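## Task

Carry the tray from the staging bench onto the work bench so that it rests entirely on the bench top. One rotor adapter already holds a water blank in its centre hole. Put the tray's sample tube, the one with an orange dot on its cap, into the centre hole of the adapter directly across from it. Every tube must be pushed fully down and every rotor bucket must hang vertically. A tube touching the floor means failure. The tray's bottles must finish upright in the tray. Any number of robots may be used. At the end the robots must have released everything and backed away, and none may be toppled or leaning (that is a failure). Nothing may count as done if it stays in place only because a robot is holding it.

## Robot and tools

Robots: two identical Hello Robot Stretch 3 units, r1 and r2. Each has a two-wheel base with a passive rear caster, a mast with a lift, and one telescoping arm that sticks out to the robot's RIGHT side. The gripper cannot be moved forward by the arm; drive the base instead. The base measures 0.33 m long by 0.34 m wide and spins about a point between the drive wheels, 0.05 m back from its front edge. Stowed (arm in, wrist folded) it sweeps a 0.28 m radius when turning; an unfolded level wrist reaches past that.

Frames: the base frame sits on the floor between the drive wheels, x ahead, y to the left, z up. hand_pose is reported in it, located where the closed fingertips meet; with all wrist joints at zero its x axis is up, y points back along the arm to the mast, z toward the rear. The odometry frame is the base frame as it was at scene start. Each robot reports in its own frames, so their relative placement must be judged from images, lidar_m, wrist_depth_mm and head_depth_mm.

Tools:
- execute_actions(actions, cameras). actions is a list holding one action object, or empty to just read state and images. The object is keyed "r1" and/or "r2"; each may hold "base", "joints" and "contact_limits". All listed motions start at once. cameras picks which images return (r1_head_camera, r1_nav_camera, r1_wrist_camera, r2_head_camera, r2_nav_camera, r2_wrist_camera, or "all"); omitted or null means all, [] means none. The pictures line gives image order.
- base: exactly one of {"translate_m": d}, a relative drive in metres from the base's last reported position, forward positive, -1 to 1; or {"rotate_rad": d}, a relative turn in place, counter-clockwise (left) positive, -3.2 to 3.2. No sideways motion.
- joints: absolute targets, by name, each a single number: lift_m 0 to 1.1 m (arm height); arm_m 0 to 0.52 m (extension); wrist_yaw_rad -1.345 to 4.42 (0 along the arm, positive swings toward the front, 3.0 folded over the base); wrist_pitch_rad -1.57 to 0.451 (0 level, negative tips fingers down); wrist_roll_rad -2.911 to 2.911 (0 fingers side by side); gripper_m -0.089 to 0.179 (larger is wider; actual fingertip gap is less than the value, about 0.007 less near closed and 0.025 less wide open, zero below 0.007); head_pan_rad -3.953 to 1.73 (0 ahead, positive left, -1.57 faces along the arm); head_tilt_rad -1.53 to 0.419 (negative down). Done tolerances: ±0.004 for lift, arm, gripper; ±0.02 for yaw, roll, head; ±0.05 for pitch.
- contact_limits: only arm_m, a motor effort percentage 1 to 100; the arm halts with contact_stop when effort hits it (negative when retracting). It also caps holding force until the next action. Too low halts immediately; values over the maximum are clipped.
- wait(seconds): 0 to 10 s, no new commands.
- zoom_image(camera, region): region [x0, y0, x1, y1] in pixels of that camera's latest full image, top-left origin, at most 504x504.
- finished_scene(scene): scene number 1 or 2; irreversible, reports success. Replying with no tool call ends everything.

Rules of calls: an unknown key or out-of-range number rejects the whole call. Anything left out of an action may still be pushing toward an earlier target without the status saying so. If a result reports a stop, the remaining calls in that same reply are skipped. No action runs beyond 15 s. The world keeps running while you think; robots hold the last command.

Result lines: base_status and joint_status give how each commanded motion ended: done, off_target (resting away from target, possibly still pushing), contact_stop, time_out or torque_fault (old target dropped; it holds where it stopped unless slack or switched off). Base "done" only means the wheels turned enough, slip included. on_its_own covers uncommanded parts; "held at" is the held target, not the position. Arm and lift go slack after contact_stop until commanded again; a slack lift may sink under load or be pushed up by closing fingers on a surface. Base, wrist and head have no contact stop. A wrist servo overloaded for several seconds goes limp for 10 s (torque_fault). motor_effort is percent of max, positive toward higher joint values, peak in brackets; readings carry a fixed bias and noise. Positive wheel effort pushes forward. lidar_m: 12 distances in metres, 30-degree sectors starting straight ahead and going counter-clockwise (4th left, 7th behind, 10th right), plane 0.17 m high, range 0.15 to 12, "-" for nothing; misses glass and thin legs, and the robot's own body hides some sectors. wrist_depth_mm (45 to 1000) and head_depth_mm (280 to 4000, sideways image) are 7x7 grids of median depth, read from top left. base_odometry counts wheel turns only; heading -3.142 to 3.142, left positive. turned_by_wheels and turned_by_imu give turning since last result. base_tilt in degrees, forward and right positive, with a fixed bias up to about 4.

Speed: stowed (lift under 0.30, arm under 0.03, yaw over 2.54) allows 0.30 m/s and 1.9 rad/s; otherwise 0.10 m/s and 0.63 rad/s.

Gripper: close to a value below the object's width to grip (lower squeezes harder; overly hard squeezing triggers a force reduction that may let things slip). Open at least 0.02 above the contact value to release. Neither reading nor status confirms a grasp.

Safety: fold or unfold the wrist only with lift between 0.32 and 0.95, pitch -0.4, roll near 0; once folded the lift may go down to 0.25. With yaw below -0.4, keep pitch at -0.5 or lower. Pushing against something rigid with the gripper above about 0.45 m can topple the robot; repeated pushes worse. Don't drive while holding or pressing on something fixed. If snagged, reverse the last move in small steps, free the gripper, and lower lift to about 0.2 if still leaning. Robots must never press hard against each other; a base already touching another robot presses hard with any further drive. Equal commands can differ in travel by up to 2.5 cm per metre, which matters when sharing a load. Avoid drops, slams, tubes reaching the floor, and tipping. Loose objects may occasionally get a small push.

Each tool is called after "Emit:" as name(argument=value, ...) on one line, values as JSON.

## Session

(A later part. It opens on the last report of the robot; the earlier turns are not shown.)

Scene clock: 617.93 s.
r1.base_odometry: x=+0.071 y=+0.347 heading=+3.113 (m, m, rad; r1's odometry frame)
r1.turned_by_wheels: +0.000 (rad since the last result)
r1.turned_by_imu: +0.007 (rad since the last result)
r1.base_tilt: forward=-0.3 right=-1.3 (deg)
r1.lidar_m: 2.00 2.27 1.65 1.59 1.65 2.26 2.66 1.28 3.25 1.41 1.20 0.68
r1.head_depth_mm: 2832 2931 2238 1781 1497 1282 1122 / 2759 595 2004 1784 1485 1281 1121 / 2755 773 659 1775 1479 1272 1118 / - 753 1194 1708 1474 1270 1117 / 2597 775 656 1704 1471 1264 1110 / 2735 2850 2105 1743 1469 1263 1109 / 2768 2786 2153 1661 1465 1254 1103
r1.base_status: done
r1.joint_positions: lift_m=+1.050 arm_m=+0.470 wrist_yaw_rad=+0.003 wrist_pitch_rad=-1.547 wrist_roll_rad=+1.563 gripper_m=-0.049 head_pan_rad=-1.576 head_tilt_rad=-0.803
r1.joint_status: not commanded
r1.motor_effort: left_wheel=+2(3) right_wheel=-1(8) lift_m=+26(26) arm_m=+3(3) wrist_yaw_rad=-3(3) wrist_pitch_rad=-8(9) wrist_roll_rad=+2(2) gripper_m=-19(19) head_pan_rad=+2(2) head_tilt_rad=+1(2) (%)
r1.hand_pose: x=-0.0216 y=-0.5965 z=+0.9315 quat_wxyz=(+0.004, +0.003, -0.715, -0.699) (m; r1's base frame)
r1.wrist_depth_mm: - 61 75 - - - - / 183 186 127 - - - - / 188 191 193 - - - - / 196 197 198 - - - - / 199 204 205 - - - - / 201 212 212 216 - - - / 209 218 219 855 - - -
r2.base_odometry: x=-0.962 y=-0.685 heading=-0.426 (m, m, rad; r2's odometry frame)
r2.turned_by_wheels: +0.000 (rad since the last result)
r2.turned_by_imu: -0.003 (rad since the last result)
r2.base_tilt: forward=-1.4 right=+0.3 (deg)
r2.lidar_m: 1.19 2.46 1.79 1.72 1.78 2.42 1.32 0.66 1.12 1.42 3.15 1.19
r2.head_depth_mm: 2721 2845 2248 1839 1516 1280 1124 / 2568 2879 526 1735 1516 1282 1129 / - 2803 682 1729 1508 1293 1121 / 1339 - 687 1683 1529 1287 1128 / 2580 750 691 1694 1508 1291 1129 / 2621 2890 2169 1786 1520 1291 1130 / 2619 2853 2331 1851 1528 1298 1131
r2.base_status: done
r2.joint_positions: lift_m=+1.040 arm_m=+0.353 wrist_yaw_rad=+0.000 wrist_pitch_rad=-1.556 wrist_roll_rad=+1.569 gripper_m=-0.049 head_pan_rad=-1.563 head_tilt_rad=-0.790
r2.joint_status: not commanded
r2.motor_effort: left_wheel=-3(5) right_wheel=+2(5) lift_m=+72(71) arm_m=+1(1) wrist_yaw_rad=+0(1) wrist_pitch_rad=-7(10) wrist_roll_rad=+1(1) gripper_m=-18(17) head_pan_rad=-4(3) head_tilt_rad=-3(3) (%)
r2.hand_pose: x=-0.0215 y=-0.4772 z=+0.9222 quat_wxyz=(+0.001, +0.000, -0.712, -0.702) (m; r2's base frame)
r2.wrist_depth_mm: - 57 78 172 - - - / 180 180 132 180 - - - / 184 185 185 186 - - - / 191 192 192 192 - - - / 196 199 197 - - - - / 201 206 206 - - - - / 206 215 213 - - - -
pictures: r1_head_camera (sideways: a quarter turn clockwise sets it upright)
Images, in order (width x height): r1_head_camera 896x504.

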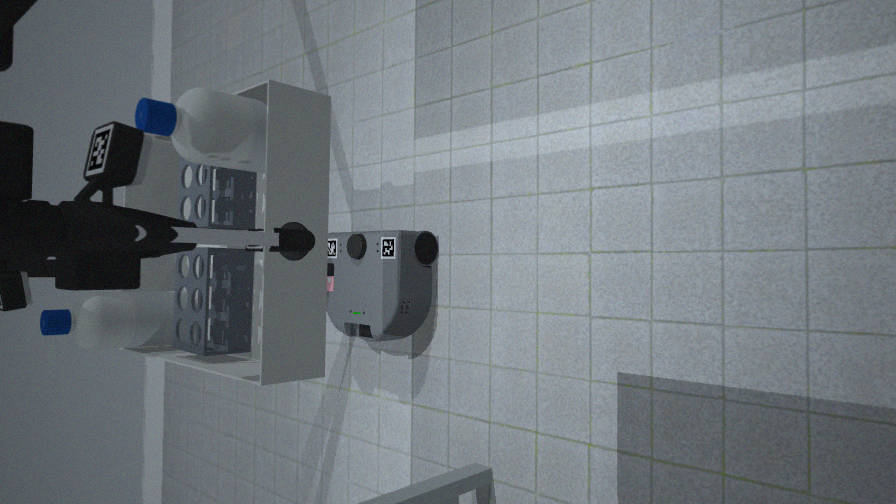

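Emit:
execute_actions(actions=[{"r1":{"joints":{"arm_m":0.48}},"r2":{"base":{"rotate_rad":-0.03},"joints":{"arm_m":0.368}}}], cameras=[])

Emit:
execute_actions(actions=[{"r1":{"base":{"translate_m":-0.6}},"r2":{"base":{"translate_m":0.6}}}], cameras=["r2_head_camera"])

Scene clock: 626.27 s.
r1.base_odometry: x=+0.071 y=+0.347 heading=+3.114 (m, m, rad; r1's odometry frame)
r1.turned_by_wheels: +0.000 (rad since the last result)
r1.turned_by_imu: +0.001 (rad since the last result)
r1.base_tilt: forward=-0.3 right=-1.3 (deg)
r1.lidar_m: 2.00 2.27 1.65 1.59 1.66 2.26 2.65 1.28 3.24 1.41 1.19 0.68
r1.head_depth_mm: 2799 2949 2212 1789 1485 1279 1122 / 2759 602 2009 1778 1487 1280 1126 / 2760 795 660 1772 1485 1273 1110 / - 788 1198 1714 1484 1267 1117 / 782 771 652 1706 1467 1268 1113 / 2724 2863 2096 1743 1461 1264 1111 / 2741 2824 2168 1661 1458 1261 1102
r1.base_status: not commanded
r1.joint_positions: lift_m=+1.050 arm_m=+0.479 wrist_yaw_rad=+0.003 wrist_pitch_rad=-1.562 wrist_roll_rad=+1.562 gripper_m=-0.049 head_pan_rad=-1.576 head_tilt_rad=-0.803
r1.joint_status: all done
r1.motor_effort: left_wheel=+4(4) right_wheel=-3(3) lift_m=+26(26) arm_m=+6(5) wrist_yaw_rad=-3(3) wrist_pitch_rad=+0(7) wrist_roll_rad=+3(3) gripper_m=-23(23) head_pan_rad=+2(3) head_tilt_rad=+1(2) (%)
r1.hand_pose: x=-0.0216 y=-0.6021 z=+0.9318 quat_wxyz=(+0.004, +0.004, -0.710, -0.704) (m; r1's base frame)
r1.wrist_depth_mm: 177 61 70 141 - - - / 182 186 117 191 - - - / 188 191 193 196 - - - / 189 197 199 202 - - - / 198 202 203 - - - - / 199 208 209 214 - - - / 184 213 217 219 - - -
r2.base_odometry: x=-0.962 y=-0.685 heading=-0.456 (m, m, rad; r2's odometry frame)
r2.turned_by_wheels: -0.030 (rad since the last result)
r2.turned_by_imu: -0.030 (rad since the last result)
r2.base_tilt: forward=-1.5 right=+0.2 (deg)
r2.lidar_m: 1.19 2.54 1.80 1.71 1.76 2.36 1.51 0.66 1.13 1.42 3.14 1.21
r2.head_depth_mm: 2725 2939 2300 1822 1512 1280 1120 / 2646 2938 537 1725 1514 1289 1120 / - 859 663 1725 1521 1297 1119 / 712 - 690 1742 1518 1297 1129 / 2530 771 688 1672 1518 1293 1133 / 2601 2879 2092 1794 1532 1298 1129 / 2582 2880 2347 1849 1520 1289 1132
r2.base_status: done
r2.joint_positions: lift_m=+1.040 arm_m=+0.367 wrist_yaw_rad=+0.002 wrist_pitch_rad=-1.584 wrist_roll_rad=+1.565 gripper_m=-0.049 head_pan_rad=-1.563 head_tilt_rad=-0.790
r2.joint_status: all done
r2.motor_effort: left_wheel=+1(4) right_wheel=-1(4) lift_m=+71(71) arm_m=+7(8) wrist_yaw_rad=-2(3) wrist_pitch_rad=+6(10) wrist_roll_rad=+3(3) gripper_m=-21(21) head_pan_rad=-3(3) head_tilt_rad=-3(3) (%)
r2.hand_pose: x=-0.0216 y=-0.4846 z=+0.9229 quat_wxyz=(+0.003, +0.003, -0.702, -0.712) (m; r2's base frame)
r2.wrist_depth_mm: - 51 71 172 - - - / - 75 120 179 - - - / 180 181 183 186 - - - / 185 188 190 192 - - - / 194 196 196 - - - - / 196 205 205 209 - - - / 202 213 214 219 - - -
pictures: none
No camera images: the call's "cameras" was empty. Leave "cameras" out to get every camera's image.

Scene clock: 633.53 s.
r1.base_odometry: x=+0.671 y=+0.331 heading=+3.114 (m, m, rad; r1's odometry frame)
r1.turned_by_wheels: +0.000 (rad since the last result)
r1.turned_by_imu: +0.000 (rad since the last result)
r1.base_tilt: forward=-0.2 right=-1.5 (deg)
r1.lidar_m: 2.57 2.24 1.65 1.59 1.64 2.25 2.07 0.74 1.23 1.39 3.25 1.20
r1.head_depth_mm: 2805 2945 2213 1696 1491 1285 1120 / 2776 599 670 1780 1483 1280 1119 / 2763 783 758 1766 1475 1269 1116 / - 805 1733 1696 1473 1266 1109 / 781 787 742 1699 1466 1268 1112 / 2748 2844 2031 1759 1470 1263 1108 / 2756 2854 2166 1740 1469 1252 1105
r1.base_status: done
r1.joint_positions: lift_m=+1.050 arm_m=+0.479 wrist_yaw_rad=+0.003 wrist_pitch_rad=-1.563 wrist_roll_rad=+1.562 gripper_m=-0.049 head_pan_rad=-1.576 head_tilt_rad=-0.803
r1.joint_status: not commanded
r1.motor_effort: left_wheel=+1(1) right_wheel=+0(8) lift_m=+26(26) arm_m=+6(6) wrist_yaw_rad=-4(3) wrist_pitch_rad=+1(1) wrist_roll_rad=+2(3) gripper_m=-29(29) head_pan_rad=+1(1) head_tilt_rad=+1(2) (%)
r1.hand_pose: x=-0.0216 y=-0.6018 z=+0.9318 quat_wxyz=(+0.004, +0.004, -0.709, -0.705) (m; r1's base frame)
r1.wrist_depth_mm: 178 62 65 113 - - - / 182 188 112 171 - - - / 185 193 195 196 - - - / 188 198 199 201 - - - / 198 202 205 204 - - - / 199 208 209 214 - - - / 184 212 216 219 - - -
r2.base_odometry: x=-0.423 y=-0.949 heading=-0.456 (m, m, rad; r2's odometry frame)
r2.turned_by_wheels: +0.000 (rad since the last result)
r2.turned_by_imu: +0.003 (rad since the last result)
r2.base_tilt: forward=-1.6 right=+0.2 (deg)
r2.lidar_m: 1.02 2.56 1.82 1.74 1.78 2.38 1.38 1.22 3.17 1.39 1.09 0.62
r2.head_depth_mm: 2746 2859 2294 1809 1510 1286 1115 / 2609 2878 520 1728 1518 1291 1124 / - 842 669 1697 1523 1294 1124 / 683 - 676 1693 1514 1299 1125 / 2477 760 678 1682 1523 1289 1125 / 2546 2806 2085 1733 1516 1295 1123 / 2577 2823 2311 1842 1527 1297 1130
r2.base_status: done
r2.joint_positions: lift_m=+1.040 arm_m=+0.367 wrist_yaw_rad=+0.002 wrist_pitch_rad=-1.585 wrist_roll_rad=+1.565 gripper_m=-0.049 head_pan_rad=-1.563 head_tilt_rad=-0.790
r2.joint_status: not commanded
r2.motor_effort: left_wheel=-2(5) right_wheel=+1(3) lift_m=+71(71) arm_m=+7(7) wrist_yaw_rad=-3(1) wrist_pitch_rad=+7(7) wrist_roll_rad=+3(2) gripper_m=-28(27) head_pan_rad=-3(3) head_tilt_rad=-3(3) (%)
r2.hand_pose: x=-0.0216 y=-0.4842 z=+0.9229 quat_wxyz=(+0.003, +0.003, -0.702, -0.712) (m; r2's base frame)
r2.wrist_depth_mm: - 47 51 119 - - - / 173 58 84 179 - - - / 179 182 183 186 - - - / 183 189 192 193 - - - / 195 198 199 140 - - - / 177 206 207 214 - - - / 183 215 218 219 - - -
pictures: r2_head_camera (sideways: a quarter turn clockwise sets it upright)
Images, in order (width x height): r2_head_camera 896x504.

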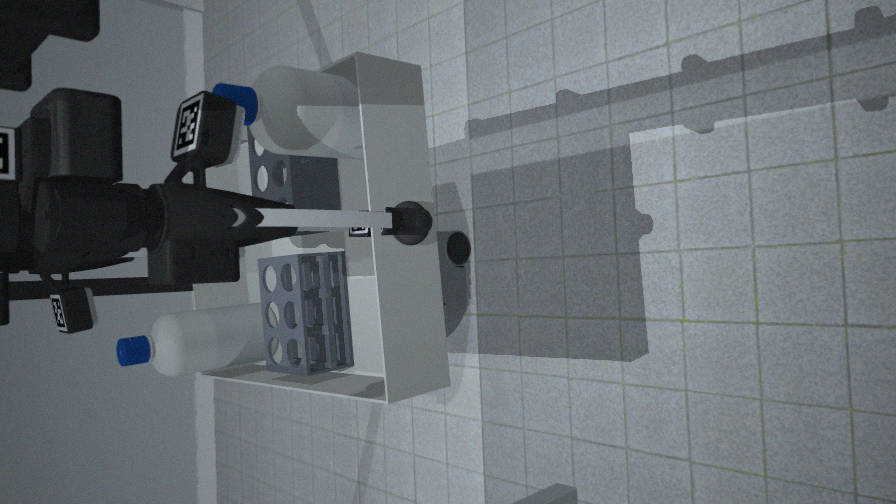

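Emit:
execute_actions(actions=[{"r1":{"joints":{"arm_m":0.455}},"r2":{"base":{"rotate_rad":0.045},"joints":{"arm_m":0.325}}}], cameras=[])

Emit:
execute_actions(actions=[{"r1":{"base":{"translate_m":-0.6}},"r2":{"base":{"translate_m":0.6}}}], cameras=["r1_head_camera"])

Scene clock: 643.53 s.
r1.base_odometry: x=+0.671 y=+0.331 heading=+3.113 (m, m, rad; r1's odometry frame)
r1.turned_by_wheels: +0.000 (rad since the last result)
r1.turned_by_imu: +0.001 (rad since the last result)
r1.base_tilt: forward=-0.2 right=-1.3 (deg)
r1.lidar_m: 2.59 2.24 1.65 1.59 1.65 2.25 2.07 0.75 1.23 1.39 3.23 1.20
r1.head_depth_mm: 2815 2942 2221 1672 1495 1278 1122 / 2747 596 667 1775 1487 1271 1118 / 2766 791 668 1771 1479 1273 1113 / - 754 1731 1685 1471 1273 1116 / 2614 769 655 1708 1470 1266 1110 / 2775 2846 2091 1738 1465 1265 1106 / 2738 2831 2154 1734 1461 1264 1104
r1.base_status: not commanded
r1.joint_positions: lift_m=+1.050 arm_m=+0.456 wrist_yaw_rad=+0.000 wrist_pitch_rad=-1.523 wrist_roll_rad=+1.571 gripper_m=-0.049 head_pan_rad=-1.576 head_tilt_rad=-0.803
r1.joint_status: all done
r1.motor_effort: left_wheel=-1(0) right_wheel=+1(1) lift_m=+26(26) arm_m=-4(5) wrist_yaw_rad=+0(4) wrist_pitch_rad=-19(20) wrist_roll_rad=-1(3) gripper_m=-21(30) head_pan_rad=+2(3) head_tilt_rad=+1(2) (%)
r1.hand_pose: x=-0.0215 y=-0.5883 z=+0.9311 quat_wxyz=(+0.000, -0.001, -0.723, -0.690) (m; r1's base frame)
r1.wrist_depth_mm: 186 70 87 - - - - / 192 195 133 - - - - / 195 198 198 - - - - / 202 203 203 - - - - / 204 208 207 168 - - - / 207 214 212 - - - - / 212 219 217 - - - -
r2.base_odometry: x=-0.423 y=-0.949 heading=-0.411 (m, m, rad; r2's odometry frame)
r2.turned_by_wheels: +0.045 (rad since the last result)
r2.turned_by_imu: +0.044 (rad since the last result)
r2.base_tilt: forward=-1.5 right=+0.3 (deg)
r2.lidar_m: 1.20 2.46 1.81 1.74 1.81 2.49 1.22 1.23 3.14 1.39 1.09 0.62
r2.head_depth_mm: 2673 2846 2228 1784 1506 1286 1123 / - 2844 507 1678 1509 1301 1119 / - - 662 1685 1524 1289 1124 / 1374 - 675 1678 1512 1293 1128 / 2536 746 682 1684 1527 1296 1134 / 2615 2930 2259 1725 1517 1285 1133 / 2567 2903 2365 1843 1487 1300 1131
r2.base_status: done
r2.joint_positions: lift_m=+1.040 arm_m=+0.325 wrist_yaw_rad=-0.003 wrist_pitch_rad=-1.533 wrist_roll_rad=+1.577 gripper_m=-0.049 head_pan_rad=-1.563 head_tilt_rad=-0.790
r2.joint_status: all done
r2.motor_effort: left_wheel=-6(10) right_wheel=+5(6) lift_m=+71(71) arm_m=-7(8) wrist_yaw_rad=+2(3) wrist_pitch_rad=-18(18) wrist_roll_rad=-3(3) gripper_m=-18(27) head_pan_rad=-3(3) head_tilt_rad=-3(4) (%)
r2.hand_pose: x=-0.0215 y=-0.4557 z=+0.9218 quat_wxyz=(-0.003, -0.003, -0.720, -0.694) (m; r2's base frame)
r2.wrist_depth_mm: - 55 77 171 - - - / 182 82 138 181 - - - / 188 189 187 188 - - - / 198 197 195 - - - - / 205 206 204 - - - - / 209 217 215 - - - - / 218 226 226 - - - -
pictures: none
No camera images: the call's "cameras" was empty. Leave "cameras" out to get every camera's image.

Scene clock: 651.07 s.
r1.base_odometry: x=+1.271 y=+0.314 heading=+3.113 (m, m, rad; r1's odometry frame)
r1.turned_by_wheels: +0.000 (rad since the last result)
r1.turned_by_imu: +0.006 (rad since the last result)
r1.base_tilt: forward=-0.4 right=-1.3 (deg)
r1.lidar_m: 1.77 2.25 1.65 1.59 1.65 2.26 1.67 1.49 1.12 0.43 3.27 1.78
r1.head_depth_mm: 2822 2958 905 725 1422 1283 1126 / 2753 597 667 725 1428 1282 1122 / 2770 785 668 720 1410 1279 1111 / - 772 806 717 803 1220 1118 / 2625 772 657 1723 1468 1258 1112 / 2765 2827 2089 1746 1467 1260 1108 / 2742 2845 2149 1742 1459 1265 1104
r1.base_status: done
r1.joint_positions: lift_m=+1.050 arm_m=+0.456 wrist_yaw_rad=-0.001 wrist_pitch_rad=-1.518 wrist_roll_rad=+1.573 gripper_m=-0.049 head_pan_rad=-1.576 head_tilt_rad=-0.803
r1.joint_status: not commanded
r1.on_its_own: wrist_pitch_rad is at rest, and its effort (-22) is outside its rest range (-20 to +32)
r1.motor_effort: left_wheel=+0(3) right_wheel=+2(6) lift_m=+26(26) arm_m=-4(4) wrist_yaw_rad=+1(1) wrist_pitch_rad=-22(22) wrist_roll_rad=-1(1) gripper_m=-21(21) head_pan_rad=+2(2) head_tilt_rad=+1(2) (%)
r1.hand_pose: x=-0.0215 y=-0.5898 z=+0.9310 quat_wxyz=(-0.001, -0.001, -0.725, -0.688) (m; r1's base frame)
r1.wrist_depth_mm: 188 70 87 300 303 306 - / 192 194 134 309 312 311 - / 195 200 198 320 323 321 - / 203 204 203 328 334 - - / 205 209 208 205 - - - / 207 214 213 - - - - / 212 218 218 - - - -
r2.base_odometry: x=+0.127 y=-1.189 heading=-0.411 (m, m, rad; r2's odometry frame)
r2.turned_by_wheels: +0.000 (rad since the last result)
r2.turned_by_imu: -0.003 (rad since the last result)
r2.base_tilt: forward=-1.5 right=+0.3 (deg)
r2.lidar_m: 1.19 2.46 1.80 1.73 1.80 2.48 1.81 2.02 3.14 0.29 0.31 0.43
r2.head_depth_mm: 2727 2910 2217 1772 1518 1283 1121 / - 2892 507 1689 1508 1296 1122 / - - 668 700 632 561 1106 / 1321 - 674 688 617 564 1065 / 2572 744 681 685 618 564 1085 / 2649 2894 918 728 620 565 1095 / 2587 2871 952 751 622 563 1074
r2.base_status: done
r2.joint_positions: lift_m=+1.040 arm_m=+0.325 wrist_yaw_rad=-0.003 wrist_pitch_rad=-1.527 wrist_roll_rad=+1.577 gripper_m=-0.049 head_pan_rad=-1.563 head_tilt_rad=-0.790
r2.joint_status: not commanded
r2.on_its_own: wrist_pitch_rad is at rest, and its effort (-21) is outside its rest range (-20 to +32)
r2.motor_effort: left_wheel=-6(7) right_wheel=+4(8) lift_m=+71(71) arm_m=-7(7) wrist_yaw_rad=+2(4) wrist_pitch_rad=-21(21) wrist_roll_rad=-2(3) gripper_m=-19(18) head_pan_rad=-3(3) head_tilt_rad=-4(3) (%)
r2.hand_pose: x=-0.0215 y=-0.4572 z=+0.9217 quat_wxyz=(-0.003, -0.003, -0.722, -0.692) (m; r2's base frame)
r2.wrist_depth_mm: - 56 78 171 - - - / 183 88 141 181 - - - / 189 190 188 188 313 305 - / 201 198 195 318 319 317 - / 206 208 205 - 332 328 - / 211 218 216 282 340 342 - / 220 228 225 353 357 356 -
pictures: r1_head_camera (sideways: a quarter turn clockwise sets it upright)
Images, in order (width x height): r1_head_camera 896x504.

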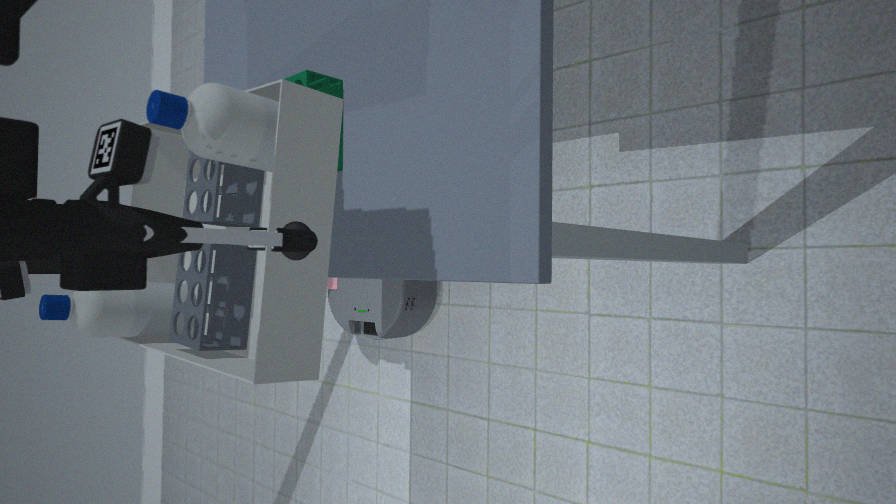

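Emit:
execute_actions(actions=[{"r1":{"joints":{"arm_m":0.462}},"r2":{"joints":{"arm_m":0.343}}}], cameras=[])

Emit:
execute_actions(actions=[{"r1":{"base":{"translate_m":-0.72}},"r2":{"base":{"translate_m":0.72}}}], cameras=["r1_head_camera","r2_head_camera"])

Scene clock: 657.37 s.
r1.base_odometry: x=+1.271 y=+0.314 heading=+3.113 (m, m, rad; r1's odometry frame)
r1.turned_by_wheels: +0.000 (rad since the last result)
r1.turned_by_imu: +0.001 (rad since the last result)
r1.base_tilt: forward=-0.2 right=-1.4 (deg)
r1.lidar_m: 1.78 2.25 1.65 1.59 1.65 2.26 1.67 1.50 1.12 0.43 3.24 1.78
r1.head_depth_mm: 2815 2967 902 726 1428 1279 1124 / 2748 587 662 725 1426 1277 1115 / 2762 782 662 720 1416 1275 1114 / - 767 782 716 809 1220 1116 / 2598 767 651 1714 1460 1263 1111 / 2778 2856 2075 1746 1465 1265 1113 / 2758 2845 2162 1729 1459 1255 1103
r1.base_status: not commanded
r1.joint_positions: lift_m=+1.050 arm_m=+0.462 wrist_yaw_rad=-0.001 wrist_pitch_rad=-1.548 wrist_roll_rad=+1.573 gripper_m=-0.049 head_pan_rad=-1.576 head_tilt_rad=-0.803
r1.joint_status: all done
r1.motor_effort: left_wheel=+0(0) right_wheel=+2(3) lift_m=+26(26) arm_m=+3(5) wrist_yaw_rad=+1(1) wrist_pitch_rad=-7(22) wrist_roll_rad=-1(2) gripper_m=-18(20) head_pan_rad=+2(2) head_tilt_rad=+1(1) (%)
r1.hand_pose: x=-0.0215 y=-0.5880 z=+0.9315 quat_wxyz=(-0.001, -0.002, -0.715, -0.699) (m; r1's base frame)
r1.wrist_depth_mm: 183 69 81 143 306 - - / 188 192 130 194 315 316 - / 190 195 197 199 326 329 - / 200 200 201 329 338 - - / 199 204 205 - - - - / 202 209 211 214 - - - / 206 215 216 - - - -
r2.base_odometry: x=+0.127 y=-1.189 heading=-0.411 (m, m, rad; r2's odometry frame)
r2.turned_by_wheels: +0.000 (rad since the last result)
r2.turned_by_imu: +0.000 (rad since the last result)
r2.base_tilt: forward=-1.5 right=+0.3 (deg)
r2.lidar_m: 1.19 2.45 1.79 1.73 1.80 2.49 1.81 2.02 3.14 0.29 0.32 0.43
r2.head_depth_mm: 2661 2887 2216 1778 1516 1288 1125 / 2591 2880 510 1678 1511 1291 1124 / - 2846 665 705 633 563 1099 / 1310 - 676 695 618 563 1066 / 2559 744 678 685 620 562 1083 / 2628 2938 916 727 620 563 1092 / 2622 2891 948 752 620 565 1074
r2.base_status: not commanded
r2.joint_positions: lift_m=+1.040 arm_m=+0.343 wrist_yaw_rad=-0.003 wrist_pitch_rad=-1.556 wrist_roll_rad=+1.578 gripper_m=-0.049 head_pan_rad=-1.563 head_tilt_rad=-0.790
r2.joint_status: all done
r2.motor_effort: left_wheel=-5(5) right_wheel=+4(4) lift_m=+71(71) arm_m=+2(5) wrist_yaw_rad=+3(3) wrist_pitch_rad=-7(21) wrist_roll_rad=-3(3) gripper_m=-17(19) head_pan_rad=-3(3) head_tilt_rad=-4(3) (%)
r2.hand_pose: x=-0.0215 y=-0.4671 z=+0.9222 quat_wxyz=(-0.003, -0.004, -0.712, -0.702) (m; r2's base frame)
r2.wrist_depth_mm: - 52 68 164 - - - / 179 179 130 182 - - - / 184 186 186 188 313 311 - / 195 194 194 195 321 321 - / 201 203 202 - 334 334 - / 205 213 211 216 344 346 - / 214 223 222 358 361 362 -
pictures: none
No camera images: the call's "cameras" was empty. Leave "cameras" out to get every camera's image.

Scene clock: 666.10 s.
r1.base_odometry: x=+1.990 y=+0.293 heading=+3.113 (m, m, rad; r1's odometry frame)
r1.turned_by_wheels: +0.000 (rad since the last result)
r1.turned_by_imu: +0.006 (rad since the last result)
r1.base_tilt: forward=-0.2 right=-1.3 (deg)
r1.lidar_m: 2.47 2.25 1.65 1.59 1.66 2.27 1.55 0.83 1.12 1.08 1.12 0.79
r1.head_depth_mm: 2827 2960 903 726 1420 1282 1121 / 2752 589 658 724 1425 1277 1121 / 2738 776 660 721 1421 1276 1116 / - 770 804 719 1407 1264 1114 / 2595 765 652 715 1403 1265 1111 / 2764 2828 849 713 1405 1264 1110 / 2745 2813 875 708 1389 1256 1103
r1.base_status: done
r1.joint_positions: lift_m=+1.050 arm_m=+0.462 wrist_yaw_rad=-0.002 wrist_pitch_rad=-1.548 wrist_roll_rad=+1.576 gripper_m=-0.049 head_pan_rad=-1.576 head_tilt_rad=-0.803
r1.joint_status: not commanded
r1.motor_effort: left_wheel=-3(6) right_wheel=+4(5) lift_m=+26(25) arm_m=+3(3) wrist_yaw_rad=+3(2) wrist_pitch_rad=-6(7) wrist_roll_rad=-3(3) gripper_m=-18(19) head_pan_rad=+2(2) head_tilt_rad=+2(2) (%)
r1.hand_pose: x=-0.0215 y=-0.5880 z=+0.9315 quat_wxyz=(-0.003, -0.003, -0.715, -0.699) (m; r1's base frame)
r1.wrist_depth_mm: 183 69 81 136 307 - - / 188 191 130 196 315 317 - / 190 195 197 198 326 326 - / 199 200 201 203 335 - - / 199 205 206 - 349 - - / 202 210 210 214 360 - - / 206 214 217 366 373 - -
r2.base_odometry: x=+0.787 y=-1.477 heading=-0.411 (m, m, rad; r2's odometry frame)
r2.turned_by_wheels: +0.000 (rad since the last result)
r2.turned_by_imu: -0.002 (rad since the last result)
r2.base_tilt: forward=-1.5 right=+0.3 (deg)
r2.lidar_m: 1.47 2.46 1.80 1.73 1.80 2.47 2.53 0.43 0.32 0.31 0.32 0.43
r2.head_depth_mm: 2695 2832 904 724 615 561 1087 / 2585 2858 510 684 618 562 1088 / - 2844 667 688 617 564 1085 / 1286 - 675 696 620 562 1085 / 2574 746 679 689 620 563 1091 / 2626 2895 918 729 621 563 1090 / 2654 2905 956 750 621 564 1069
r2.base_status: done
r2.joint_positions: lift_m=+1.040 arm_m=+0.343 wrist_yaw_rad=-0.003 wrist_pitch_rad=-1.556 wrist_roll_rad=+1.579 gripper_m=-0.049 head_pan_rad=-1.563 head_tilt_rad=-0.790
r2.joint_status: not commanded
r2.motor_effort: left_wheel=-6(7) right_wheel=+5(8) lift_m=+71(71) arm_m=+3(3) wrist_yaw_rad=+2(3) wrist_pitch_rad=-7(7) wrist_roll_rad=-4(4) gripper_m=-17(17) head_pan_rad=-3(4) head_tilt_rad=-3(3) (%)
r2.hand_pose: x=-0.0215 y=-0.4670 z=+0.9222 quat_wxyz=(-0.004, -0.004, -0.712, -0.702) (m; r2's base frame)
r2.wrist_depth_mm: - 52 68 160 294 292 - / 179 179 131 180 301 302 - / 184 186 185 189 312 312 - / 195 195 194 196 324 322 - / 201 202 202 - 334 334 - / 206 212 212 281 347 348 - / 214 224 223 355 356 361 -
pictures: r1_head_camera (sideways: a quarter turn clockwise sets it upright), r2_head_camera (sideways: a quarter turn clockwise sets it upright)
Images, in order (width x height): r1_head_camera 896x504, r2_head_camera 896x504.

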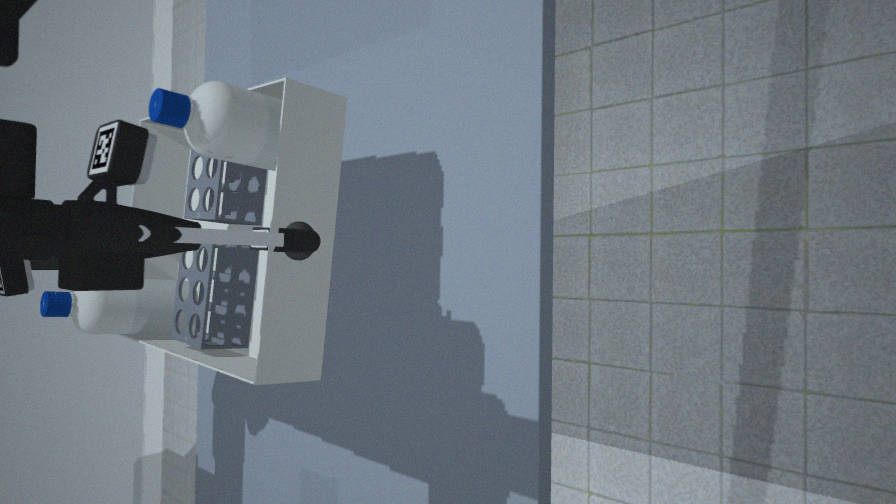

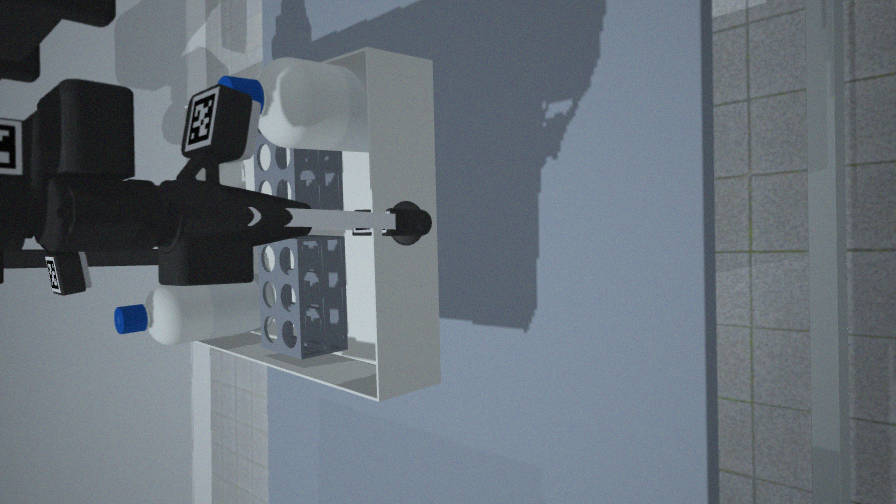

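Emit:
execute_actions(actions=[{"r1":{"base":{"translate_m":-0.07}},"r2":{"base":{"translate_m":0.07}}}], cameras=[])

Emit:
execute_actions(actions=[{"r1":{"joints":{"lift_m":0.945}},"r2":{"joints":{"lift_m":0.935}}}], cameras=["r1_head_camera","r2_head_camera"])

Scene clock: 675.57 s.
r1.base_odometry: x=+2.060 y=+0.291 heading=+3.113 (m, m, rad; r1's odometry frame)
r1.turned_by_wheels: +0.000 (rad since the last result)
r1.turned_by_imu: +0.001 (rad since the last result)
r1.base_tilt: forward=-0.2 right=-1.4 (deg)
r1.lidar_m: 2.54 2.25 1.65 1.59 1.65 2.27 1.55 0.77 1.12 1.08 1.12 0.85
r1.head_depth_mm: 2804 2960 903 727 1427 1289 1122 / 2770 588 659 722 1415 1276 1118 / 2748 777 661 720 1408 1268 1119 / - 772 806 717 1415 1274 1114 / 2606 768 650 714 1411 1262 1111 / 2772 2850 849 711 1400 1260 1103 / 2779 2850 880 708 1399 1258 1105
r1.base_status: done
r1.joint_positions: lift_m=+1.050 arm_m=+0.462 wrist_yaw_rad=-0.002 wrist_pitch_rad=-1.548 wrist_roll_rad=+1.577 gripper_m=-0.049 head_pan_rad=-1.576 head_tilt_rad=-0.803
r1.joint_status: not commanded
r1.motor_effort: left_wheel=-3(7) right_wheel=+4(6) lift_m=+26(26) arm_m=+3(3) wrist_yaw_rad=+3(2) wrist_pitch_rad=-6(6) wrist_roll_rad=-3(3) gripper_m=-19(20) head_pan_rad=+2(2) head_tilt_rad=+2(1) (%)
r1.hand_pose: x=-0.0215 y=-0.5880 z=+0.9315 quat_wxyz=(-0.003, -0.003, -0.715, -0.699) (m; r1's base frame)
r1.wrist_depth_mm: 184 69 81 136 305 - - / 187 192 129 194 316 316 - / 190 195 197 199 325 327 - / 199 201 201 204 336 - - / 199 205 206 - 349 - - / 201 210 210 214 362 - - / 207 215 216 366 375 - -
r2.base_odometry: x=+0.851 y=-1.505 heading=-0.412 (m, m, rad; r2's odometry frame)
r2.turned_by_wheels: +0.000 (rad since the last result)
r2.turned_by_imu: -0.001 (rad since the last result)
r2.base_tilt: forward=-1.5 right=+0.3 (deg)
r2.lidar_m: 1.47 2.46 1.80 1.74 1.80 2.47 2.59 0.43 0.32 0.30 0.32 0.43
r2.head_depth_mm: 2668 2866 904 725 617 560 1084 / 2581 2876 510 685 616 562 1087 / - 2877 668 684 617 564 1090 / 1278 - 674 699 617 564 1085 / 2528 747 677 686 619 564 1087 / 2615 2891 918 727 619 563 1083 / 2580 2880 950 753 620 565 1072
r2.base_status: done
r2.joint_positions: lift_m=+1.040 arm_m=+0.343 wrist_yaw_rad=-0.004 wrist_pitch_rad=-1.557 wrist_roll_rad=+1.579 gripper_m=-0.049 head_pan_rad=-1.563 head_tilt_rad=-0.790
r2.joint_status: not commanded
r2.motor_effort: left_wheel=-6(7) right_wheel=+5(8) lift_m=+71(71) arm_m=+3(3) wrist_yaw_rad=+4(3) wrist_pitch_rad=-7(7) wrist_roll_rad=-4(4) gripper_m=-17(17) head_pan_rad=-3(3) head_tilt_rad=-3(3) (%)
r2.hand_pose: x=-0.0215 y=-0.4669 z=+0.9222 quat_wxyz=(-0.004, -0.004, -0.712, -0.702) (m; r2's base frame)
r2.wrist_depth_mm: - 52 67 160 294 291 - / 179 179 131 179 301 303 - / 184 186 185 188 312 310 - / 196 195 194 195 324 321 - / 201 203 202 - 336 335 - / 207 213 213 216 345 349 - / 214 223 223 355 359 363 -
pictures: none
No camera images: the call's "cameras" was empty. Leave "cameras" out to get every camera's image.

Scene clock: 677.37 s.
r1.base_odometry: x=+2.060 y=+0.291 heading=+3.113 (m, m, rad; r1's odometry frame)
r1.turned_by_wheels: +0.000 (rad since the last result)
r1.turned_by_imu: +0.000 (rad since the last result)
r1.base_tilt: forward=-0.2 right=-1.3 (deg)
r1.lidar_m: 2.54 2.25 1.65 1.59 1.65 2.26 1.55 0.78 1.12 1.08 1.12 0.85
r1.head_depth_mm: 2776 - - 706 1425 1280 1122 / 2640 2027 708 724 1416 1275 1117 / - 2878 807 717 1409 1267 1120 / 759 - 825 718 1414 1268 1112 / 2767 905 808 715 1408 1268 1107 / 2761 2859 879 712 1404 1269 1105 / 2754 2803 876 708 1396 1258 1103
r1.base_status: not commanded
r1.joint_positions: lift_m=+0.945 arm_m=+0.462 wrist_yaw_rad=-0.002 wrist_pitch_rad=-1.548 wrist_roll_rad=+1.577 gripper_m=-0.049 head_pan_rad=-1.576 head_tilt_rad=-0.803
r1.joint_status: all done
r1.motor_effort: left_wheel=-2(2) right_wheel=+4(4) lift_m=+18(21) arm_m=+3(3) wrist_yaw_rad=+2(2) wrist_pitch_rad=-7(7) wrist_roll_rad=-3(3) gripper_m=-18(18) head_pan_rad=+2(2) head_tilt_rad=+1(2) (%)
r1.hand_pose: x=-0.0215 y=-0.5880 z=+0.8270 quat_wxyz=(-0.003, -0.003, -0.715, -0.699) (m; r1's base frame)
r1.wrist_depth_mm: 183 69 81 136 206 207 957 / 188 192 129 195 212 214 978 / 190 196 196 199 219 221 - / 200 201 201 223 228 230 - / 200 205 204 - 234 236 - / 201 209 209 213 242 246 - / 206 215 216 248 251 255 -
r2.base_odometry: x=+0.851 y=-1.505 heading=-0.412 (m, m, rad; r2's odometry frame)
r2.turned_by_wheels: +0.000 (rad since the last result)
r2.turned_by_imu: +0.000 (rad since the last result)
r2.base_tilt: forward=-1.5 right=+0.3 (deg)
r2.lidar_m: 1.47 2.46 1.80 1.73 1.80 2.47 2.60 0.43 0.32 0.31 0.32 0.43
r2.head_depth_mm: 2617 2867 - 741 616 561 1086 / 2576 - 911 608 618 563 1081 / 2517 - - 650 619 561 1086 / 679 1568 827 723 618 563 1092 / 2608 2882 808 728 619 563 1085 / 2583 2884 958 732 620 563 1090 / 2554 2910 950 752 621 564 1074
r2.base_status: not commanded
r2.joint_positions: lift_m=+0.935 arm_m=+0.343 wrist_yaw_rad=-0.004 wrist_pitch_rad=-1.557 wrist_roll_rad=+1.579 gripper_m=-0.049 head_pan_rad=-1.563 head_tilt_rad=-0.790
r2.joint_status: all done
r2.motor_effort: left_wheel=-6(6) right_wheel=+5(5) lift_m=+28(66) arm_m=+2(3) wrist_yaw_rad=+4(4) wrist_pitch_rad=-6(7) wrist_roll_rad=-3(4) gripper_m=-17(17) head_pan_rad=-3(3) head_tilt_rad=-3(3) (%)
r2.hand_pose: x=-0.0215 y=-0.4669 z=+0.8176 quat_wxyz=(-0.004, -0.004, -0.712, -0.702) (m; r2's base frame)
r2.wrist_depth_mm: - 52 67 160 195 194 193 / 179 179 131 181 201 200 199 / 183 186 187 189 207 206 206 / 194 195 194 195 214 214 213 / 200 203 202 - 221 220 220 / 206 214 212 224 228 228 228 / 213 223 224 235 237 237 238
pictures: r1_head_camera (sideways: a quarter turn clockwise sets it upright), r2_head_camera (sideways: a quarter turn clockwise sets it upright)
Images, in order (width x height): r1_head_camera 896x504, r2_head_camera 896x504.

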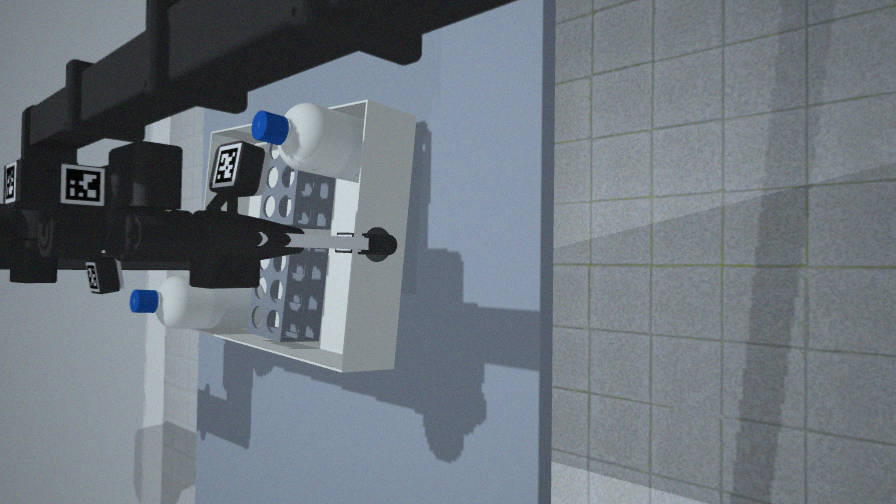

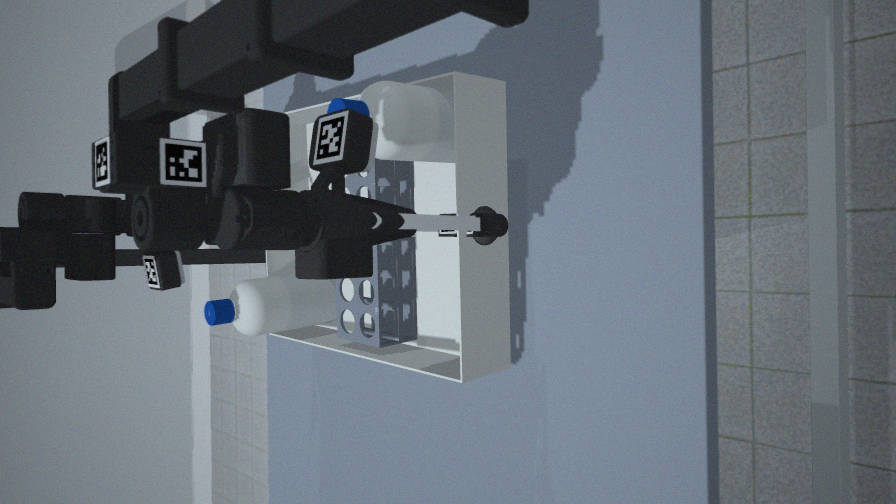

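Emit:
execute_actions(actions=[{"r1":{"joints":{"lift_m":0.925}},"r2":{"joints":{"lift_m":0.915}}}], cameras=[])

Emit:
execute_actions(actions=[{"r1":{"joints":{"gripper_m":0.07}},"r2":{"joints":{"gripper_m":0.07}}}], cameras=[])

Emit:
execute_actions(actions=[{"r1":{"joints":{"lift_m":1.09}},"r2":{"joints":{"lift_m":1.09}}}], cameras=["r1_head_camera","r2_head_camera"])

Scene clock: 683.90 s.
r1.base_odometry: x=+2.060 y=+0.291 heading=+3.113 (m, m, rad; r1's odometry frame)
r1.turned_by_wheels: +0.000 (rad since the last result)
r1.turned_by_imu: +0.001 (rad since the last result)
r1.base_tilt: forward=-0.3 right=-1.3 (deg)
r1.lidar_m: 2.53 2.25 1.65 1.59 1.66 2.27 1.54 0.78 1.12 1.08 1.12 0.85
r1.head_depth_mm: 2781 3015 - - 1424 1278 1121 / 2675 - 698 715 1420 1277 1121 / 2651 1127 724 720 1419 1272 1115 / 761 1447 833 719 1404 1267 1114 / 2713 1023 834 717 1409 1269 1108 / 2772 2860 883 711 1408 1264 1110 / 2736 2837 875 707 1396 1261 1104
r1.base_status: not commanded
r1.joint_positions: lift_m=+0.925 arm_m=+0.462 wrist_yaw_rad=-0.002 wrist_pitch_rad=-1.549 wrist_roll_rad=+1.577 gripper_m=-0.049 head_pan_rad=-1.576 head_tilt_rad=-0.803
r1.joint_status: all done
r1.motor_effort: left_wheel=-2(2) right_wheel=+4(4) lift_m=+18(20) arm_m=+4(3) wrist_yaw_rad=+3(2) wrist_pitch_rad=-6(6) wrist_roll_rad=-3(2) gripper_m=-18(19) head_pan_rad=+2(3) head_tilt_rad=+2(2) (%)
r1.hand_pose: x=-0.0215 y=-0.5878 z=+0.8070 quat_wxyz=(-0.003, -0.003, -0.715, -0.700) (m; r1's base frame)
r1.wrist_depth_mm: 177 60 71 139 187 188 191 / 183 186 126 190 194 195 197 / 188 192 193 195 200 201 204 / 198 197 200 202 206 208 - / 200 206 206 - 214 214 - / 203 212 214 218 221 223 - / 210 219 221 226 228 231 -
r2.base_odometry: x=+0.851 y=-1.505 heading=-0.412 (m, m, rad; r2's odometry frame)
r2.turned_by_wheels: +0.000 (rad since the last result)
r2.turned_by_imu: +0.000 (rad since the last result)
r2.base_tilt: forward=-1.5 right=+0.3 (deg)
r2.lidar_m: 1.47 2.46 1.80 1.73 1.80 2.47 2.59 0.43 0.32 0.31 0.32 0.43
r2.head_depth_mm: 2600 2865 - 724 602 561 1083 / 2646 - 913 626 616 561 1083 / 2525 - - 725 617 560 1084 / 693 1566 884 744 618 563 1079 / 2593 2868 851 744 620 563 1087 / 2611 2869 955 751 621 564 1092 / 2607 2932 950 753 621 566 1074
r2.base_status: not commanded
r2.joint_positions: lift_m=+0.916 arm_m=+0.343 wrist_yaw_rad=-0.004 wrist_pitch_rad=-1.561 wrist_roll_rad=+1.580 gripper_m=-0.049 head_pan_rad=-1.563 head_tilt_rad=-0.790
r2.joint_status: all done
r2.motor_effort: left_wheel=-6(6) right_wheel=+5(6) lift_m=+8(30) arm_m=+2(3) wrist_yaw_rad=+4(3) wrist_pitch_rad=-4(6) wrist_roll_rad=-4(4) gripper_m=-16(17) head_pan_rad=-3(3) head_tilt_rad=-2(3) (%)
r2.hand_pose: x=-0.0215 y=-0.4657 z=+0.7983 quat_wxyz=(-0.004, -0.005, -0.710, -0.704) (m; r2's base frame)
r2.wrist_depth_mm: - 59 78 176 179 177 177 / 180 182 134 183 184 183 183 / 186 189 188 188 190 188 188 / 195 195 194 195 196 194 194 / 200 202 200 - 202 201 200 / 203 209 208 211 209 208 208 / 209 217 215 216 216 216 216
pictures: none
No camera images: the call's "cameras" was empty. Leave "cameras" out to get every camera's image.

Scene clock: 685.60 s.
r1.base_odometry: x=+2.060 y=+0.291 heading=+3.113 (m, m, rad; r1's odometry frame)
r1.turned_by_wheels: +0.000 (rad since the last result)
r1.turned_by_imu: +0.001 (rad since the last result)
r1.base_tilt: forward=-0.2 right=-1.4 (deg)
r1.lidar_m: 2.54 2.24 1.65 1.59 1.65 2.27 1.54 0.77 1.12 1.08 1.12 0.85
r1.head_depth_mm: 2785 2992 - - 1428 1277 1124 / 2704 - 697 717 1418 1275 1120 / 2650 1132 724 719 1416 1278 1118 / 759 - 832 719 1406 1274 1110 / 2749 1026 834 715 1404 1268 1109 / 2747 2865 881 711 1406 1258 1108 / 2739 2823 875 708 1402 1260 1107
r1.base_status: not commanded
r1.joint_positions: lift_m=+0.925 arm_m=+0.462 wrist_yaw_rad=-0.002 wrist_pitch_rad=-1.552 wrist_roll_rad=+1.575 gripper_m=+0.070 head_pan_rad=-1.576 head_tilt_rad=-0.803
r1.joint_status: all done
r1.motor_effort: left_wheel=+0(2) right_wheel=+0(3) lift_m=+18(18) arm_m=+3(3) wrist_yaw_rad=+3(3) wrist_pitch_rad=-5(6) wrist_roll_rad=-2(3) gripper_m=+1(81) head_pan_rad=+2(2) head_tilt_rad=+1(2) (%)
r1.hand_pose: x=-0.0215 y=-0.5871 z=+0.8071 quat_wxyz=(-0.002, -0.003, -0.714, -0.701) (m; r1's base frame)
r1.wrist_depth_mm: 178 62 73 138 188 189 192 / 185 188 129 190 194 195 199 / 190 194 194 197 200 202 204 / 199 200 202 204 207 209 - / 198 206 208 211 213 216 - / 187 213 218 219 223 224 - / 211 221 223 226 230 232 -
r2.base_odometry: x=+0.851 y=-1.505 heading=-0.412 (m, m, rad; r2's odometry frame)
r2.turned_by_wheels: +0.000 (rad since the last result)
r2.turned_by_imu: +0.000 (rad since the last result)
r2.base_tilt: forward=-1.5 right=+0.2 (deg)
r2.lidar_m: 1.47 2.46 1.80 1.73 1.80 2.47 2.59 0.43 0.32 0.31 0.32 0.43
r2.head_depth_mm: 2598 2856 - 722 601 559 1080 / 2607 - 912 626 616 561 1087 / 2564 - - 721 619 560 1085 / 690 1561 884 748 619 563 1085 / 2647 2910 848 745 618 562 1089 / 2585 2888 961 750 620 563 1088 / 2615 2906 952 751 621 564 1071
r2.base_status: not commanded
r2.joint_positions: lift_m=+0.916 arm_m=+0.343 wrist_yaw_rad=-0.002 wrist_pitch_rad=-1.561 wrist_roll_rad=+1.576 gripper_m=+0.070 head_pan_rad=-1.563 head_tilt_rad=-0.790
r2.joint_status: all done
r2.motor_effort: left_wheel=-5(6) right_wheel=+3(5) lift_m=+18(18) arm_m=+2(2) wrist_yaw_rad=+2(3) wrist_pitch_rad=-4(4) wrist_roll_rad=-3(4) gripper_m=+1(80) head_pan_rad=-3(3) head_tilt_rad=-3(3) (%)
r2.hand_pose: x=-0.0215 y=-0.4657 z=+0.7980 quat_wxyz=(-0.002, -0.003, -0.710, -0.704) (m; r2's base frame)
r2.wrist_depth_mm: - 60 79 176 177 177 176 / 181 182 138 182 182 183 181 / 187 188 187 187 188 188 188 / 194 194 193 194 195 194 193 / 199 200 200 200 200 200 201 / 202 207 208 207 210 208 207 / 208 216 215 215 216 214 215
pictures: none
No camera images: the call's "cameras" was empty. Leave "cameras" out to get every camera's image.

Scene clock: 688.03 s.
r1.base_odometry: x=+2.060 y=+0.291 heading=+3.113 (m, m, rad; r1's odometry frame)
r1.turned_by_wheels: +0.000 (rad since the last result)
r1.turned_by_imu: +0.001 (rad since the last result)
r1.base_tilt: forward=-0.2 right=-1.4 (deg)
r1.lidar_m: 2.54 2.25 1.66 1.59 1.65 2.27 1.55 0.78 1.12 1.08 1.12 0.85
r1.head_depth_mm: 2797 2938 905 727 1426 1282 1121 / 2736 2940 842 717 1421 1282 1122 / 2846 2921 833 719 1418 1273 1117 / - 1452 833 717 1412 1269 1114 / 2783 1023 830 712 1410 1260 1112 / 2763 2867 877 711 1403 1258 1109 / 2747 2824 881 707 1397 1258 1105
r1.base_status: not commanded
r1.joint_positions: lift_m=+1.090 arm_m=+0.462 wrist_yaw_rad=-0.002 wrist_pitch_rad=-1.552 wrist_roll_rad=+1.575 gripper_m=+0.070 head_pan_rad=-1.576 head_tilt_rad=-0.803
r1.joint_status: all done
r1.motor_effort: left_wheel=+0(0) right_wheel=+1(1) lift_m=+22(24) arm_m=+4(3) wrist_yaw_rad=+3(3) wrist_pitch_rad=-5(5) wrist_roll_rad=-2(2) gripper_m=+1(1) head_pan_rad=+3(2) head_tilt_rad=+1(1) (%)
r1.hand_pose: x=-0.0215 y=-0.5871 z=+0.9718 quat_wxyz=(-0.002, -0.002, -0.713, -0.701) (m; r1's base frame)
r1.wrist_depth_mm: 313 302 174 339 344 - - / 340 292 247 350 356 - - / 353 312 360 362 367 - - / 365 344 370 377 379 - - / 357 322 381 391 391 - - / 345 333 362 401 409 - - / 410 413 418 419 425 - -
r2.base_odometry: x=+0.851 y=-1.505 heading=-0.412 (m, m, rad; r2's odometry frame)
r2.turned_by_wheels: +0.000 (rad since the last result)
r2.turned_by_imu: +0.000 (rad since the last result)
r2.base_tilt: forward=-1.5 right=+0.2 (deg)
r2.lidar_m: 1.47 2.46 1.80 1.73 1.80 2.46 2.59 0.43 0.32 0.30 0.32 0.43
r2.head_depth_mm: 2581 2878 943 748 616 562 1089 / 2638 2926 907 623 615 560 1083 / - 2864 902 721 620 562 1079 / 671 2745 894 747 620 563 1087 / 2586 2865 847 747 619 563 1085 / 2622 2910 954 748 621 564 1083 / 2587 2959 951 754 620 564 1072
r2.base_status: not commanded
r2.joint_positions: lift_m=+1.089 arm_m=+0.343 wrist_yaw_rad=-0.002 wrist_pitch_rad=-1.561 wrist_roll_rad=+1.576 gripper_m=+0.070 head_pan_rad=-1.563 head_tilt_rad=-0.790
r2.joint_status: all done
r2.motor_effort: left_wheel=-5(4) right_wheel=+3(3) lift_m=+63(66) arm_m=+2(2) wrist_yaw_rad=+2(2) wrist_pitch_rad=-4(4) wrist_roll_rad=-2(3) gripper_m=+0(0) head_pan_rad=-3(3) head_tilt_rad=-4(3) (%)
r2.hand_pose: x=-0.0215 y=-0.4657 z=+0.9716 quat_wxyz=(-0.002, -0.003, -0.710, -0.704) (m; r2's base frame)
r2.wrist_depth_mm: 339 288 179 336 341 340 - / 351 299 345 350 350 352 - / 364 307 360 362 362 361 - / 376 347 374 376 374 - - / 375 329 385 393 383 - - / 356 348 385 400 405 - - / 420 422 417 416 415 - -
pictures: r1_head_camera (sideways: a quarter turn clockwise sets it upright), r2_head_camera (sideways: a quarter turn clockwise sets it upright)
Images, in order (width x height): r1_head_camera 896x504, r2_head_camera 896x504.

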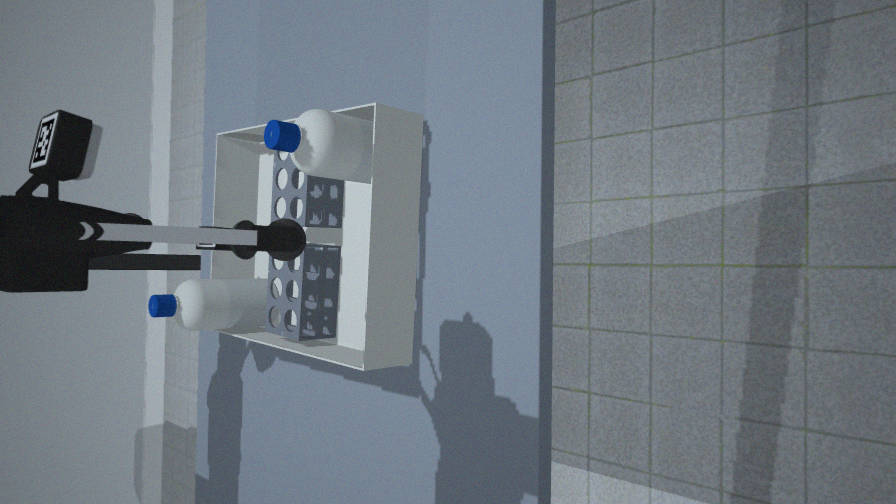

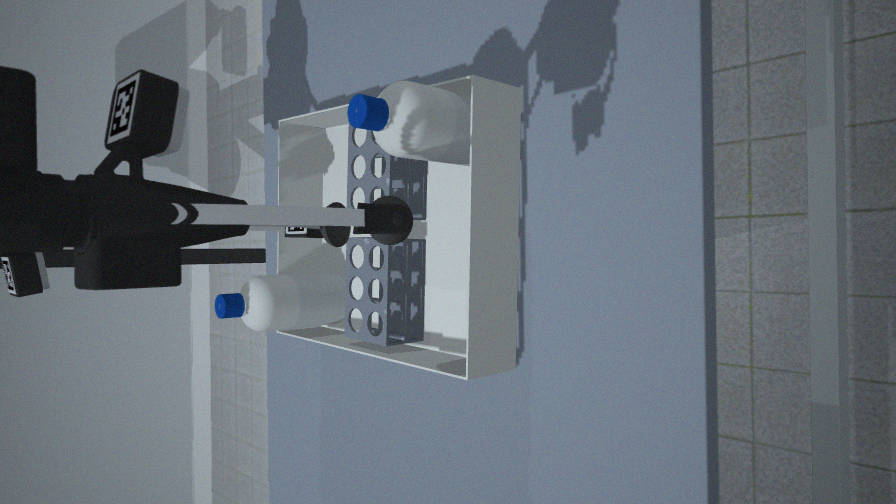

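Emit:
execute_actions(actions=[{"r1":{"joints":{"arm_m":0}},"r2":{"joints":{"arm_m":0}}}], cameras=["r1_head_camera"])

Emit:
finished_scene(scene=1)

Scene clock: 695.80 s.
r1.base_odometry: x=+2.060 y=+0.291 heading=+3.113 (m, m, rad; r1's odometry frame)
r1.turned_by_wheels: +0.000 (rad since the last result)
r1.turned_by_imu: +0.002 (rad since the last result)
r1.base_tilt: forward=-0.3 right=-1.3 (deg)
r1.lidar_m: 2.54 2.25 1.65 1.59 1.65 2.27 1.54 0.77 1.12 1.08 1.12 0.85
r1.head_depth_mm: - - - - - 1276 1127 / - - - - - 1238 1123 / - - - - - - - / 2671 2234 837 733 - 1221 1132 / 2748 1025 833 732 - 1239 1113 / 2760 2828 884 713 1398 1256 1107 / 2753 2827 877 709 1395 1257 1103
r1.base_status: not commanded
r1.joint_positions: lift_m=+1.090 arm_m=+0.000 wrist_yaw_rad=+0.000 wrist_pitch_rad=-1.553 wrist_roll_rad=+1.573 gripper_m=+0.070 head_pan_rad=-1.576 head_tilt_rad=-0.803
r1.joint_status: all done
r1.motor_effort: left_wheel=+0(0) right_wheel=+1(1) lift_m=+22(22) arm_m=-3(4) wrist_yaw_rad=+0(3) wrist_pitch_rad=-4(5) wrist_roll_rad=-1(2) gripper_m=+1(1) head_pan_rad=+3(2) head_tilt_rad=+1(1) (%)
r1.hand_pose: x=-0.0215 y=-0.1255 z=+0.9718 quat_wxyz=(-0.001, -0.001, -0.713, -0.701) (m; r1's base frame)
r1.wrist_depth_mm: 347 - - - - - - / 349 - - - - - - / 362 - - - - - - / 371 - - - - - - / 384 - - - - - - / 396 - - - - - - / 410 - - - - - -
r2.base_odometry: x=+0.851 y=-1.505 heading=-0.412 (m, m, rad; r2's odometry frame)
r2.turned_by_wheels: +0.000 (rad since the last result)
r2.turned_by_imu: +0.000 (rad since the last result)
r2.base_tilt: forward=-1.5 right=+0.3 (deg)
r2.lidar_m: 1.47 2.45 1.80 1.74 1.80 2.46 2.59 0.43 0.32 0.31 0.32 0.43
r2.head_depth_mm: - - - - - 1211 1088 / - - - - - - 1089 / - - - - - - 1090 / 2423 2850 892 761 - 1228 1083 / 2602 2846 851 747 - 1215 1084 / 2622 2891 958 752 622 564 1087 / 2612 2877 954 751 622 565 1070
r2.base_status: not commanded
r2.joint_positions: lift_m=+1.089 arm_m=+0.002 wrist_yaw_rad=+0.000 wrist_pitch_rad=-1.562 wrist_roll_rad=+1.574 gripper_m=+0.070 head_pan_rad=-1.563 head_tilt_rad=-0.790
r2.joint_status: all done
joint sent to its limit — the command would take r2.arm_m past its lower limit, so that joint was sent only as far as its limit.
r2.motor_effort: left_wheel=-4(4) right_wheel=+3(3) lift_m=+63(63) arm_m=-5(6) wrist_yaw_rad=+1(2) wrist_pitch_rad=-4(4) wrist_roll_rad=-1(3) gripper_m=+0(1) head_pan_rad=-3(3) head_tilt_rad=-2(2) (%)
r2.hand_pose: x=-0.0215 y=-0.1245 z=+0.9716 quat_wxyz=(-0.001, -0.002, -0.710, -0.704) (m; r2's base frame)
r2.wrist_depth_mm: 347 347 - - - - - / 355 358 - - - - - / 369 369 - - - - - / 377 379 - - - - - / 394 393 - - - - - / 409 409 - - - - - / 424 423 - - - - -
pictures: r1_head_camera (sideways: a quarter turn clockwise sets it upright)
Images, in order (width x height): r1_head_camera 896x504.

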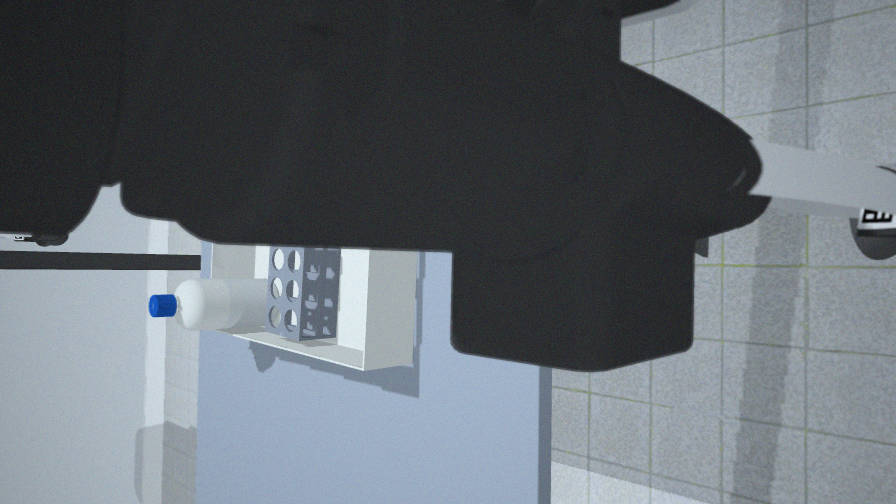

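The scene is finished: the task was done.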